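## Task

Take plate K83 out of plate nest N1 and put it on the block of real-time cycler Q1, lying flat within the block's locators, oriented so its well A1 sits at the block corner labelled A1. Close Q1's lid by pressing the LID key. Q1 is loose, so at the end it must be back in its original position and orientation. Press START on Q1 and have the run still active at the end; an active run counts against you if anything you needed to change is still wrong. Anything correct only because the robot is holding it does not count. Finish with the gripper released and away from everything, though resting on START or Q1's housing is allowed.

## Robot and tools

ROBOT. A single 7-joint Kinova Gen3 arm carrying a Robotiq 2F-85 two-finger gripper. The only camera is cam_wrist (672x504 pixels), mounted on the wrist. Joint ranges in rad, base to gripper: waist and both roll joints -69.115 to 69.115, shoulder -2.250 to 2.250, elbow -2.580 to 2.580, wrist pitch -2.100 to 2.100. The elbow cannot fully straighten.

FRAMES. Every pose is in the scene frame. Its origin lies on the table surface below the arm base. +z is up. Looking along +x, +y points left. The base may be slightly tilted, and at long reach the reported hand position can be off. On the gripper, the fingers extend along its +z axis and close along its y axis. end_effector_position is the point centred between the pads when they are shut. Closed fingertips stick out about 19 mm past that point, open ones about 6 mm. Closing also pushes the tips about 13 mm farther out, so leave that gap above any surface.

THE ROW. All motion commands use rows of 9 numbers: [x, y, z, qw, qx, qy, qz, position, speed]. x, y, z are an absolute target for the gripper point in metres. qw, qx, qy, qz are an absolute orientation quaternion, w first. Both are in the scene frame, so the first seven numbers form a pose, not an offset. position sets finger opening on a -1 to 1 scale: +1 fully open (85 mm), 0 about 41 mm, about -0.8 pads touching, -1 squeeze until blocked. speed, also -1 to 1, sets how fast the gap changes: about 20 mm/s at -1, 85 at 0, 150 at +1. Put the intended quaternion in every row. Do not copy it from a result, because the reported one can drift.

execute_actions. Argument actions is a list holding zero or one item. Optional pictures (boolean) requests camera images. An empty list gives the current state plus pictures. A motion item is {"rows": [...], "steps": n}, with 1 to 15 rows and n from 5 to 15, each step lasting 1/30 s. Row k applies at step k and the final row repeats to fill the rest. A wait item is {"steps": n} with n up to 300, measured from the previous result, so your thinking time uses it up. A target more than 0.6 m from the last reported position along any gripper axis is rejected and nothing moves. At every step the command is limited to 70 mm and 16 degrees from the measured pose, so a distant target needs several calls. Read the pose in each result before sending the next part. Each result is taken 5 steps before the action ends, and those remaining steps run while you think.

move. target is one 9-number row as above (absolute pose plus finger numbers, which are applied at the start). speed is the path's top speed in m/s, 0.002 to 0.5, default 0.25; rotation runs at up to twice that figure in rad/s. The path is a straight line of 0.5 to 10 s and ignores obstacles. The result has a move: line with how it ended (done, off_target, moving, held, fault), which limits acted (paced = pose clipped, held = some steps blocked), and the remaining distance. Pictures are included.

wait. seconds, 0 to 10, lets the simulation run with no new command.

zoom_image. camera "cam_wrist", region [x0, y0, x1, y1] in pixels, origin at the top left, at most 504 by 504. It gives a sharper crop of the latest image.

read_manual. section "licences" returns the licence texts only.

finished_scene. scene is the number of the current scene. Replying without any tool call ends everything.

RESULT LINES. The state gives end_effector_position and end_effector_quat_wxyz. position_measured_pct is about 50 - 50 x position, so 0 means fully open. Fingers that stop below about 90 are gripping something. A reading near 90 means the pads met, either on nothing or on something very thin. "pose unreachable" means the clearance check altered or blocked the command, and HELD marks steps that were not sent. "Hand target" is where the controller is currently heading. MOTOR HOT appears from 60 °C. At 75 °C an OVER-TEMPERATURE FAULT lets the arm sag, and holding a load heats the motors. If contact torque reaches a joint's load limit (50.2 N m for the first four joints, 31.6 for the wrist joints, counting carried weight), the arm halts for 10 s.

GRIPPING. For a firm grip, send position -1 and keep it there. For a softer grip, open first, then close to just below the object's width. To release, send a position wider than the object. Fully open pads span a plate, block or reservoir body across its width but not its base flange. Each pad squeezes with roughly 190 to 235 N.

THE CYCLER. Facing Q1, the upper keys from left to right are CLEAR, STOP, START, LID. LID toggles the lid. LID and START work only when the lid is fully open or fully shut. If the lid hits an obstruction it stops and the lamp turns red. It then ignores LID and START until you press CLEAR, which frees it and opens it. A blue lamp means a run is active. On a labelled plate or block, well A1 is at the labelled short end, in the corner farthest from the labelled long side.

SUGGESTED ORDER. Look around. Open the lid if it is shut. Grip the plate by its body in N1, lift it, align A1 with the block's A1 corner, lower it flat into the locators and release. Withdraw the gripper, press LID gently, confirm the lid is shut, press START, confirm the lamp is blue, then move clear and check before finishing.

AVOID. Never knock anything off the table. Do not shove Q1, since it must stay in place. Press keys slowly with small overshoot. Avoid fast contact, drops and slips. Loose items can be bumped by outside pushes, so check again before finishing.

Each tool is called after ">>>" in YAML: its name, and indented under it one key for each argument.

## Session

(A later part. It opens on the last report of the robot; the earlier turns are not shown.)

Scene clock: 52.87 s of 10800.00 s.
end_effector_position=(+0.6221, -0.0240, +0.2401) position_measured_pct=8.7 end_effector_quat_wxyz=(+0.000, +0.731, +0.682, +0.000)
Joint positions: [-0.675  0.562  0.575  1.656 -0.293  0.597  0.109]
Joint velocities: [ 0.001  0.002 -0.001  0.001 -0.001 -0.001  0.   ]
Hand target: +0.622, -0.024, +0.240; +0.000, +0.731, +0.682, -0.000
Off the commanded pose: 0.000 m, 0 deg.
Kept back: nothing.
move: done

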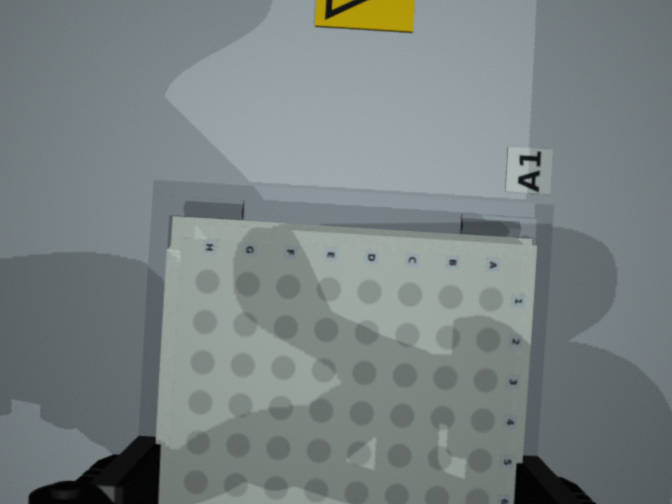

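>>> move:
  target: [0.622,-0.0243,0.231,0,0.731,0.682,0,0.75,-0.8]
  speed: 0.012

>>> zoom_image:
  camera: "cam_wrist"
  region: [120,150,580,350]

Scene clock: 54.10 s of 10800.00 s.
end_effector_position=(+0.6221, -0.0241, +0.2315) position_measured_pct=8.7 end_effector_quat_wxyz=(-0.000, +0.731, +0.682, +0.000)
Joint positions: [-0.662  0.578  0.563  1.655 -0.303  0.581  0.117]
Joint velocities: [ 0.     0.    -0.001  0.001 -0.001 -0.002 -0.   ]
Hand target: +0.622, -0.024, +0.231; +0.000, +0.731, +0.682, -0.000
Off the commanded pose: 0.001 m, 0 deg.
Kept back: nothing.
move: done

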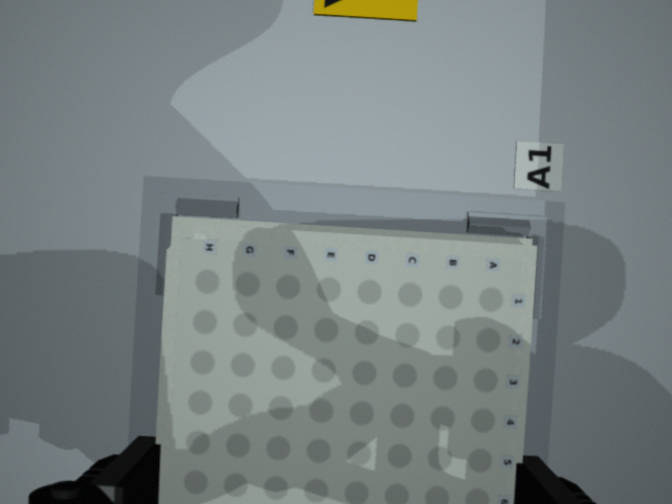

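Region (120, 150, 580, 350) of cam_wrist's 672x504 image, scaled by 1.096; it fills the top 219 rows of this view, and the rest is white.

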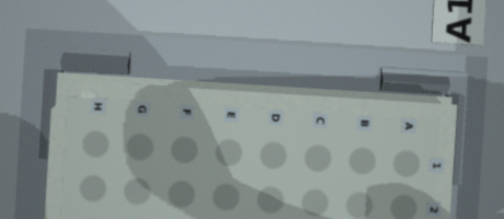

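>>> move:
  target: [0.622,-0.0243,0.226,0,0.731,0.682,0,0.75,-0.8]
  speed: 0.008

>>> zoom_image:
  camera: "cam_wrist"
  region: [120,150,580,504]

Scene clock: 55.23 s of 10800.00 s.
end_effector_position=(+0.6222, -0.0241, +0.2310) position_measured_pct=8.7 end_effector_quat_wxyz=(-0.001, +0.732, +0.682, +0.002)
Joint positions: [-0.656  0.578  0.558  1.656 -0.307  0.578  0.122]
Joint velocities: [ 0.001 -0.    -0.002  0.     0.001 -0.001  0.   ]
Hand target: +0.622, -0.024, +0.226; +0.000, +0.731, +0.682, -0.000
Off the commanded pose: 0.005 m, 0 deg.
Kept back: nothing.
move: off_target

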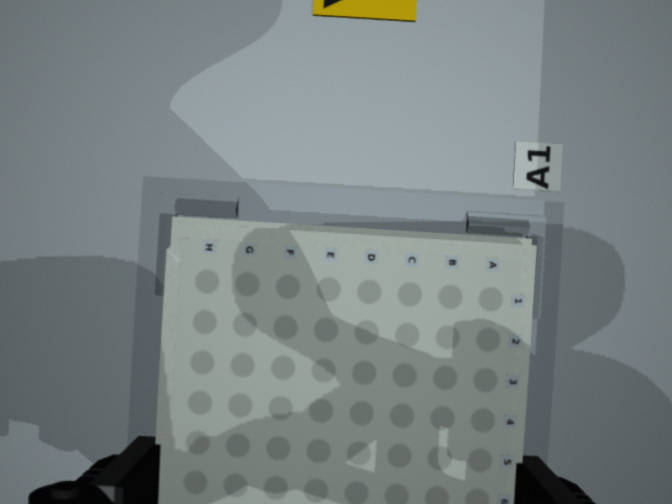

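Region (120, 150, 580, 504) of cam_wrist's 672x504 image, scaled by 1.096; it fills the top 388 rows of this view, and the rest is white.

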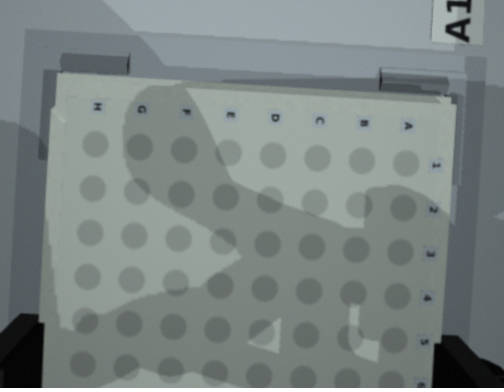

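>>> move:
  target: [0.622,-0.0243,0.231,0,0.731,0.682,0,1,-0.8]

>>> move:
  target: [0.622,-0.0243,0.255,0,0.731,0.682,0,1,0]
  speed: 0.04

>>> move:
  target: [0.622,-0.08,0.38,0,0.731,0.682,0,1,0]
  speed: 0.2

>>> zoom_image:
  camera: "cam_wrist"
  region: [180,50,520,460]

Scene clock: 56.17 s of 10800.00 s.
end_effector_position=(+0.6220, -0.0243, +0.2310) position_measured_pct=0.0 end_effector_quat_wxyz=(+0.000, +0.731, +0.682, +0.000)
Joint positions: [-0.661  0.579  0.562  1.655 -0.303  0.58   0.117]
Joint velocities: [ 0.    -0.     0.     0.     0.     0.001  0.   ]
Hand target: +0.622, -0.024, +0.231; -0.000, +0.731, +0.682, +0.000
Off the commanded pose: 0.000 m, 0 deg.
Kept back: nothing.
move: done

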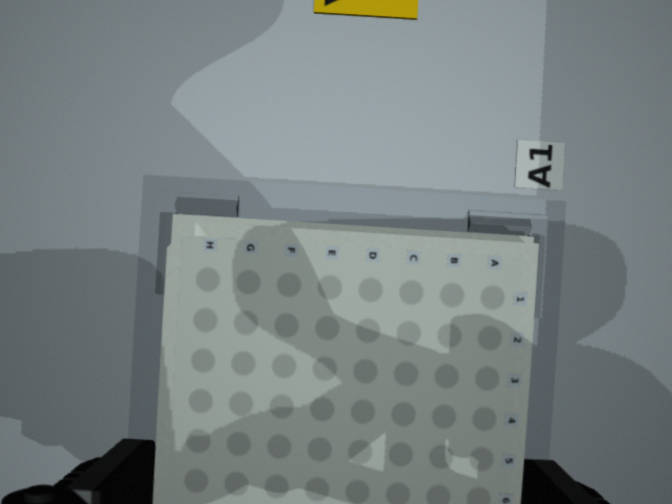

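Scene clock: 57.03 s of 10800.00 s.
end_effector_position=(+0.6219, -0.0245, +0.2548) position_measured_pct=0.0 end_effector_quat_wxyz=(-0.000, +0.731, +0.682, -0.000)
Joint positions: [-0.695  0.535  0.593  1.656 -0.276  0.625  0.095]
Joint velocities: [-0.003 -0.004 -0.001 -0.     0.001  0.001 -0.001]
Hand target: +0.622, -0.024, +0.255; -0.000, +0.731, +0.682, +0.000
Off the commanded pose: 0.000 m, 0 deg.
Kept back: nothing.
move: done

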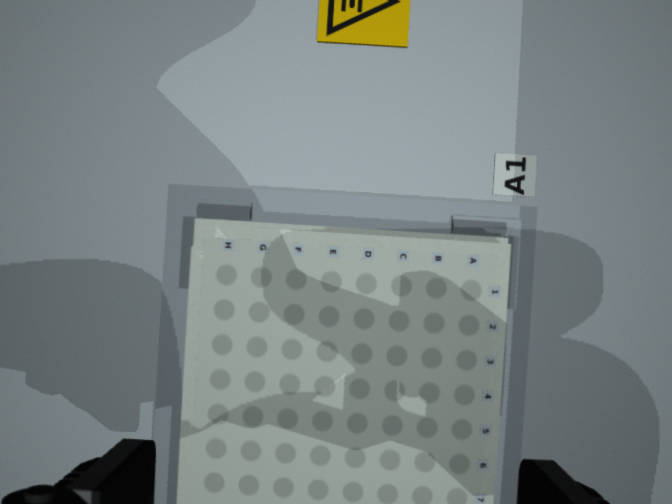

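Scene clock: 58.17 s of 10800.00 s.
end_effector_position=(+0.6219, -0.0798, +0.3796) position_measured_pct=0.0 end_effector_quat_wxyz=(-0.000, +0.731, +0.683, +0.000)
Joint positions: [-0.734  0.296  0.692  1.584 -0.141  0.903  0.096]
Joint velocities: [-0.001 -0.003  0.     0.     0.001  0.002 -0.001]
Hand target: +0.622, -0.080, +0.380; -0.000, +0.731, +0.683, +0.000
Off the commanded pose: 0.000 m, 0 deg.
Kept back: nothing.
move: done

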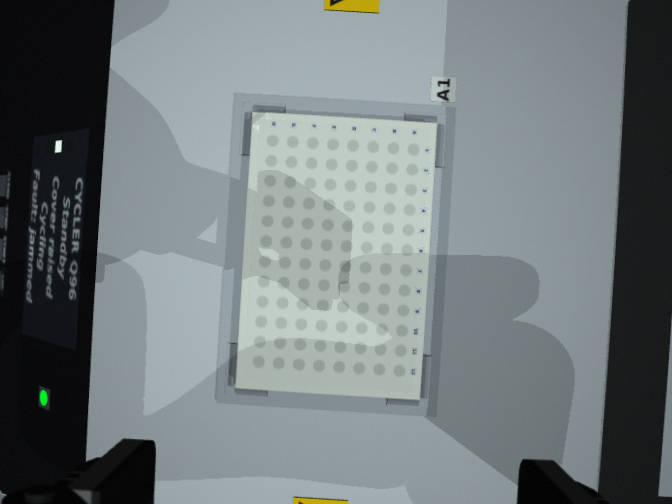

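Region (180, 50, 520, 460) of cam_wrist's 672x504 image, scaled by 1.229; it fills the left 418 columns of this view, and the rest is white.

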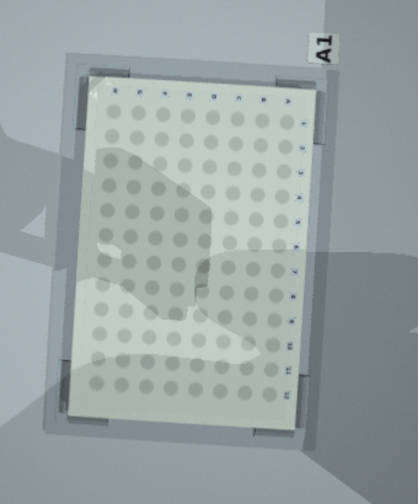

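>>> move:
  target: [0.50,-0.025,0.34,0.574,0,0.819,0,1,0]
  speed: 0.35

Scene clock: 65.57 s of 10800.00 s.
end_effector_position=(+0.5004, -0.0278, +0.3400) position_measured_pct=0.0 end_effector_quat_wxyz=(+0.707, +0.022, +0.706, -0.034)
Joint positions: [-1.036  1.854  0.57   2.583  1.745  1.999 -3.005]
Joint velocities: [ 0.115 -0.036 -0.044 -0.001 -0.007  0.172 -0.017]
Hand target: +0.500, -0.028, +0.340; +0.707, +0.021, +0.706, -0.033
Off the commanded pose: 0.003 m, 21 deg; orientation clipped at the last step of the last action.
joint sent to its limit — the command would take joint 4 (elbow) past its upper limit, so that joint was sent only as far as its limit.
Kept back: nothing.
move: off_target; limits=paced

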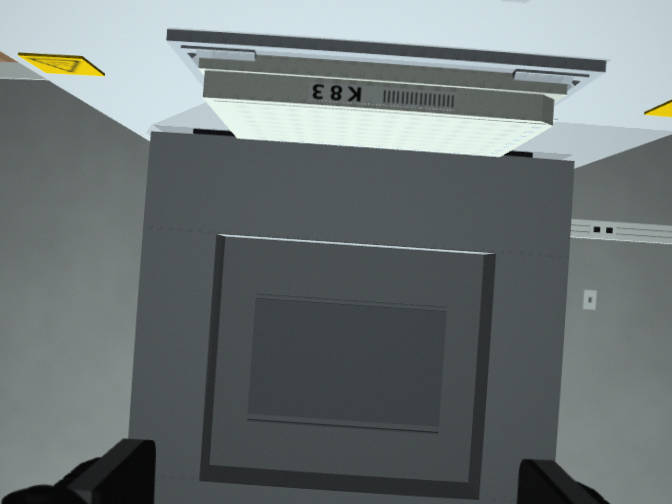

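>>> zoom_image:
  camera: "cam_wrist"
  region: [150,10,630,170]

Region (150, 10, 630, 170) of cam_wrist's 672x504 image, scaled by 1.050.

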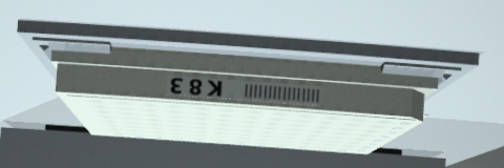

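>>> move:
  target: [0.42,-0.03,0.42,0,0.13,0.991,0,1,0]
  speed: 0.2

Scene clock: 71.10 s of 10800.00 s.
end_effector_position=(+0.4195, -0.0268, +0.4192) position_measured_pct=0.0 end_effector_quat_wxyz=(+0.001, +0.129, +0.992, +0.001)
Joint positions: [-0.513 -0.174  0.025  2.192  0.331  0.78   0.834]
Joint velocities: [-0.001  0.004  0.001 -0.003 -0.005  0.001  0.008]
Hand target: +0.419, -0.027, +0.419; +0.000, +0.128, +0.992, +0.001
Off the commanded pose: 0.003 m, 0 deg.
Kept back: nothing.
move: done; limits=paced

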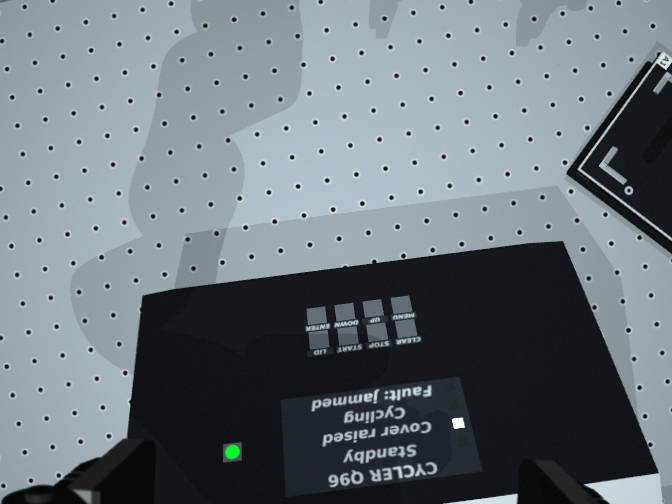

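Recovered to a normal posture. Pressing LID as before.

>>> move:
  target: [0.396,-0.080,0.16,0,0.13,0.991,0,1,0.5]
  speed: 0.3

>>> move:
  target: [0.3965,-0.081,0.146,0,0.13,0.991,0,1,0.5]
  speed: 0.04

>>> move:
  target: [0.399,-0.079,0.135,0,0.13,0.991,0,1,0.5]
  speed: 0.02

>>> move:
  target: [0.39,-0.06,0.40,0,0.13,0.991,0,1,0.5]
  speed: 0.3

Scene clock: 73.03 s of 10800.00 s.
end_effector_position=(+0.3967, -0.0803, +0.1608) position_measured_pct=0.0 end_effector_quat_wxyz=(+0.001, +0.132, +0.991, -0.000)
Joint positions: [-0.398  0.629  0.376  2.369  0.474 -0.281  0.889]
Joint velocities: [-0.004  0.005  0.     0.001 -0.002  0.001  0.   ]
Hand target: +0.397, -0.080, +0.161; +0.000, +0.132, +0.991, -0.000
Off the commanded pose: 0.001 m, 0 deg.
Kept back: nothing.
move: done

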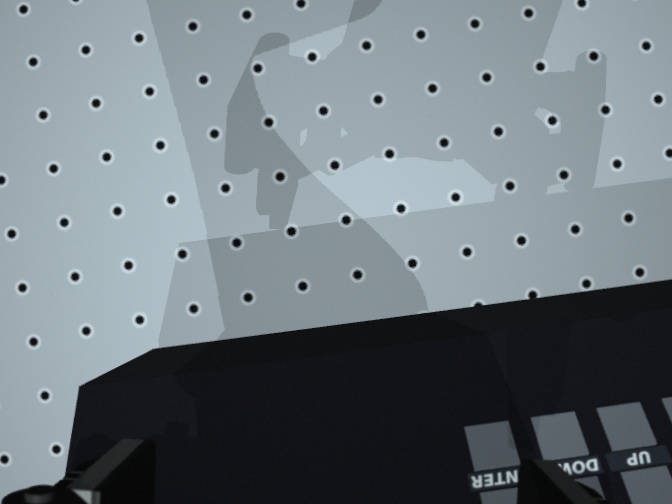

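Scene clock: 73.77 s of 10800.00 s.
end_effector_position=(+0.3968, -0.0810, +0.1462) position_measured_pct=0.0 end_effector_quat_wxyz=(+0.000, +0.130, +0.991, +0.000)
Joint positions: [-0.391  0.679  0.378  2.353  0.468 -0.317  0.894]
Joint velocities: [ 0.001  0.006  0.     0.    -0.    -0.002  0.002]
Hand target: +0.397, -0.081, +0.146; +0.000, +0.130, +0.991, -0.000
Off the commanded pose: 0.000 m, 0 deg.
Kept back: nothing.
move: done

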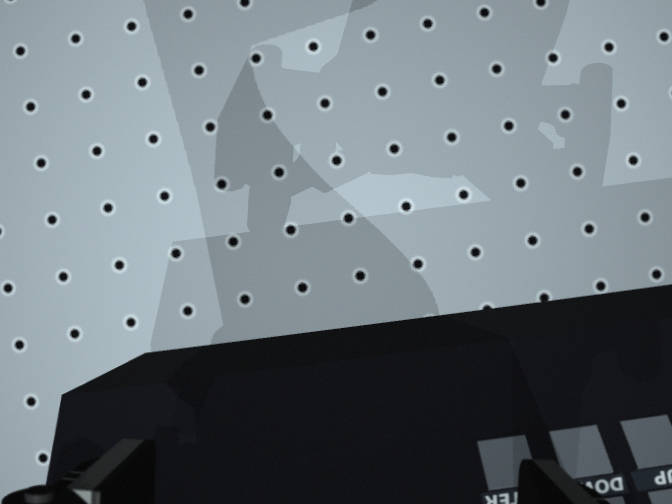

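Scene clock: 74.57 s of 10800.00 s.
end_effector_position=(+0.3941, -0.0797, +0.1404) position_measured_pct=0.0 end_effector_quat_wxyz=(-0.003, +0.131, +0.991, -0.000)
Joint positions: [-0.393  0.699  0.378  2.35   0.462 -0.327  0.892]
Joint velocities: [-0.     0.001  0.001 -0.001  0.    -0.002 -0.001]
Hand target: +0.399, -0.079, +0.135; -0.000, +0.130, +0.991, +0.000
Off the commanded pose: 0.007 m, 0 deg.
Kept back: nothing.
move: off_target

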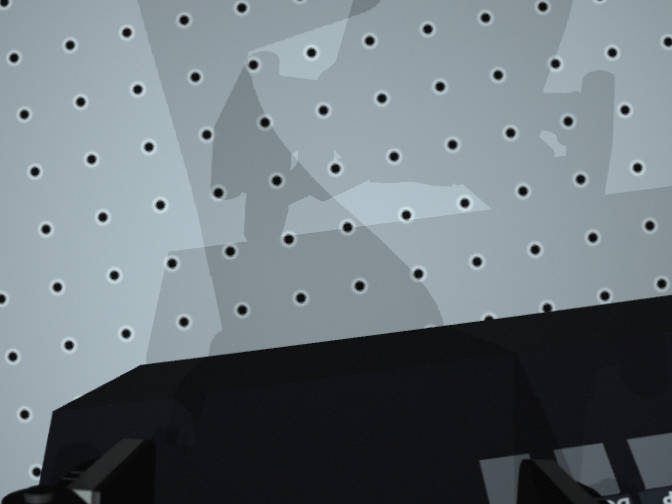

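Scene clock: 76.17 s of 10800.00 s.
end_effector_position=(+0.3893, -0.0598, +0.3991) position_measured_pct=0.0 end_effector_quat_wxyz=(-0.001, +0.129, +0.992, +0.000)
Joint positions: [-0.64  -0.218  0.247  2.309  0.387  0.69   0.874]
Joint velocities: [-0.001 -0.005 -0.002 -0.001 -0.001  0.003  0.003]
Hand target: +0.389, -0.060, +0.399; -0.000, +0.128, +0.992, +0.000
Off the commanded pose: 0.001 m, 0 deg.
Kept back: nothing.
move: done; limits=paced

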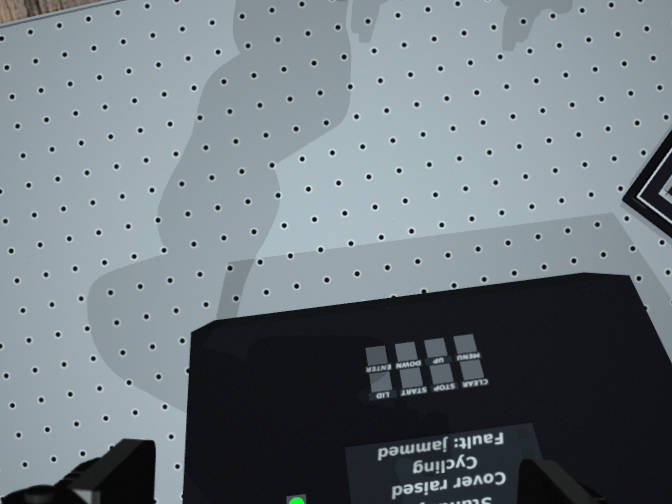

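The machine hasn't shifted. Next I'll confirm the lid closed.

>>> move:
  target: [0.50,-0.04,0.50,0,0.13,0.991,0,1,0.5]
  speed: 0.15

Scene clock: 77.80 s of 10800.00 s.
end_effector_position=(+0.5000, -0.0400, +0.5001) position_measured_pct=0.0 end_effector_quat_wxyz=(+0.000, +0.130, +0.992, +0.000)
Joint positions: [-0.691 -0.159  0.211  1.818  0.285  1.12   0.961]
Joint velocities: [-0.     0.006  0.    -0.004 -0.001  0.     0.001]
Hand target: +0.500, -0.040, +0.500; -0.000, +0.130, +0.992, +0.000
Off the commanded pose: 0.000 m, 0 deg.
Kept back: nothing.
move: done

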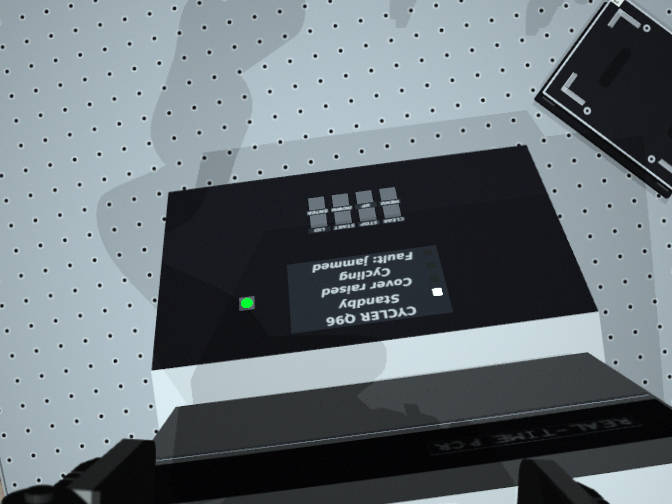

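>>> move:
  target: [0.3975,-0.062,0.16,0,0.13,0.991,0,1,0.5]
  speed: 0.3

>>> move:
  target: [0.3978,-0.0623,0.146,0,0.13,0.991,0,1,0.5]
  speed: 0.04

>>> move:
  target: [0.4003,-0.0603,0.135,0,0.13,0.991,0,1,0.5]
  speed: 0.02

>>> move:
  target: [0.40,-0.04,0.46,0,0.13,0.991,0,1,0.5]
  speed: 0.3

Scene clock: 79.97 s of 10800.00 s.
end_effector_position=(+0.3982, -0.0624, +0.1609) position_measured_pct=0.0 end_effector_quat_wxyz=(+0.001, +0.132, +0.991, -0.001)
Joint positions: [-0.421  0.624  0.321  2.37   0.275 -0.257  1.033]
Joint velocities: [ 0.002  0.005  0.001  0.     0.    -0.     0.001]
Hand target: +0.398, -0.063, +0.161; +0.000, +0.132, +0.991, -0.001
Off the commanded pose: 0.001 m, 0 deg.
Kept back: nothing.
move: done

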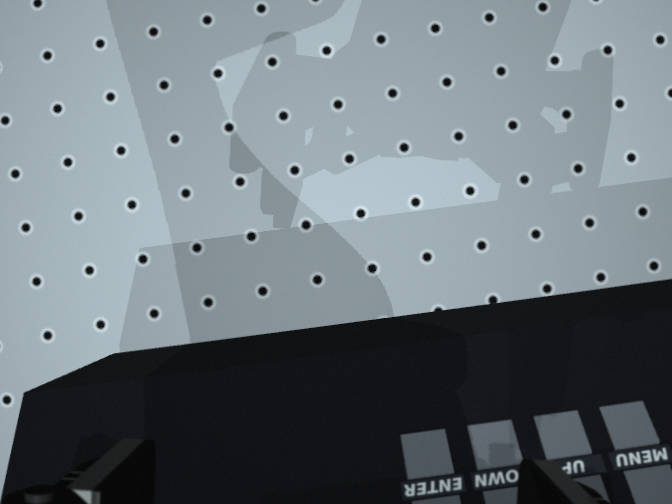

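Scene clock: 80.70 s of 10800.00 s.
end_effector_position=(+0.3981, -0.0622, +0.1462) position_measured_pct=0.0 end_effector_quat_wxyz=(+0.000, +0.130, +0.991, +0.000)
Joint positions: [-0.409  0.672  0.315  2.355  0.275 -0.292  1.034]
Joint velocities: [ 0.001  0.006 -0.    -0.    -0.    -0.002  0.001]
Hand target: +0.398, -0.062, +0.146; +0.000, +0.130, +0.991, -0.000
Off the commanded pose: 0.000 m, 0 deg.
Kept back: nothing.
move: done

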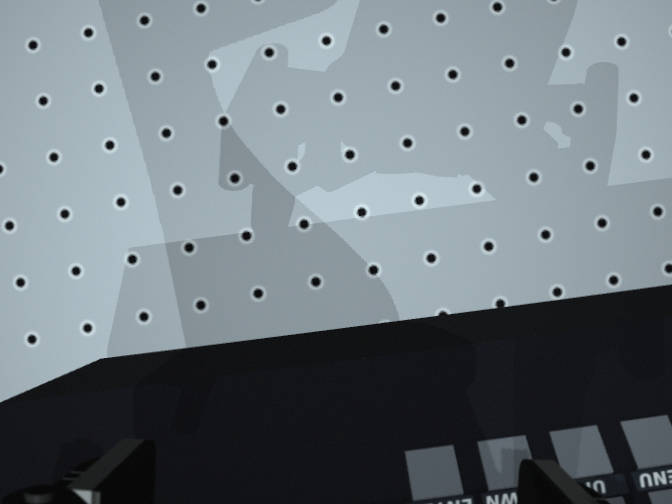

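Scene clock: 81.50 s of 10800.00 s.
end_effector_position=(+0.3955, -0.0609, +0.1403) position_measured_pct=0.0 end_effector_quat_wxyz=(-0.003, +0.131, +0.991, -0.000)
Joint positions: [-0.409  0.692  0.313  2.351  0.271 -0.3    1.031]
Joint velocities: [ 0.     0.     0.     0.001  0.    -0.002 -0.001]
Hand target: +0.400, -0.060, +0.135; -0.000, +0.130, +0.992, +0.000
Off the commanded pose: 0.007 m, 0 deg.
Kept back: nothing.
move: off_target

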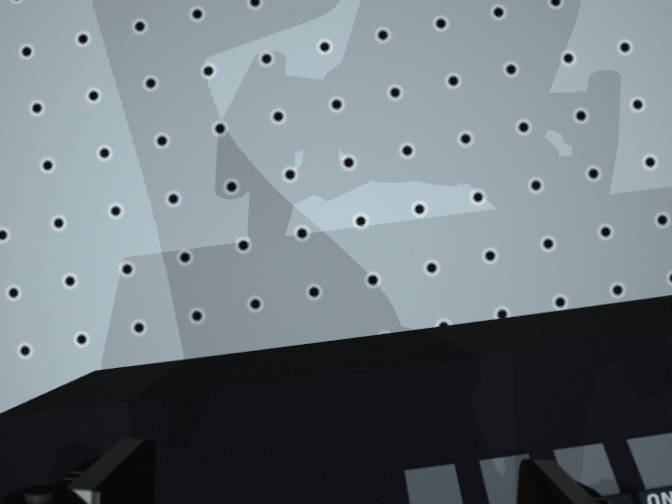

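Scene clock: 83.27 s of 10800.00 s.
end_effector_position=(+0.3993, -0.0395, +0.4590) position_measured_pct=0.0 end_effector_quat_wxyz=(-0.001, +0.128, +0.992, +0.000)
Joint positions: [-0.7   -0.314  0.14   2.177  0.364  0.953  0.795]
Joint velocities: [ 0.001 -0.003 -0.    -0.003  0.     0.003 -0.001]
Hand target: +0.399, -0.040, +0.459; -0.000, +0.128, +0.992, +0.001
Off the commanded pose: 0.001 m, 0 deg.
Kept back: nothing.
move: done; limits=paced

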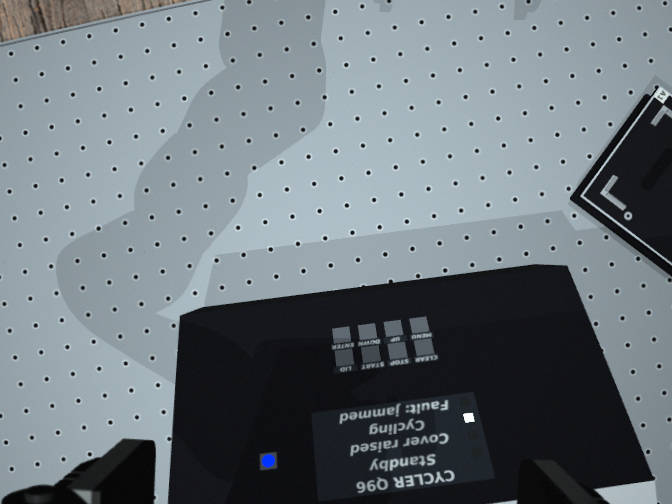

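>>> finished_scene:
  scene: 1

The scene is finished: the task was done.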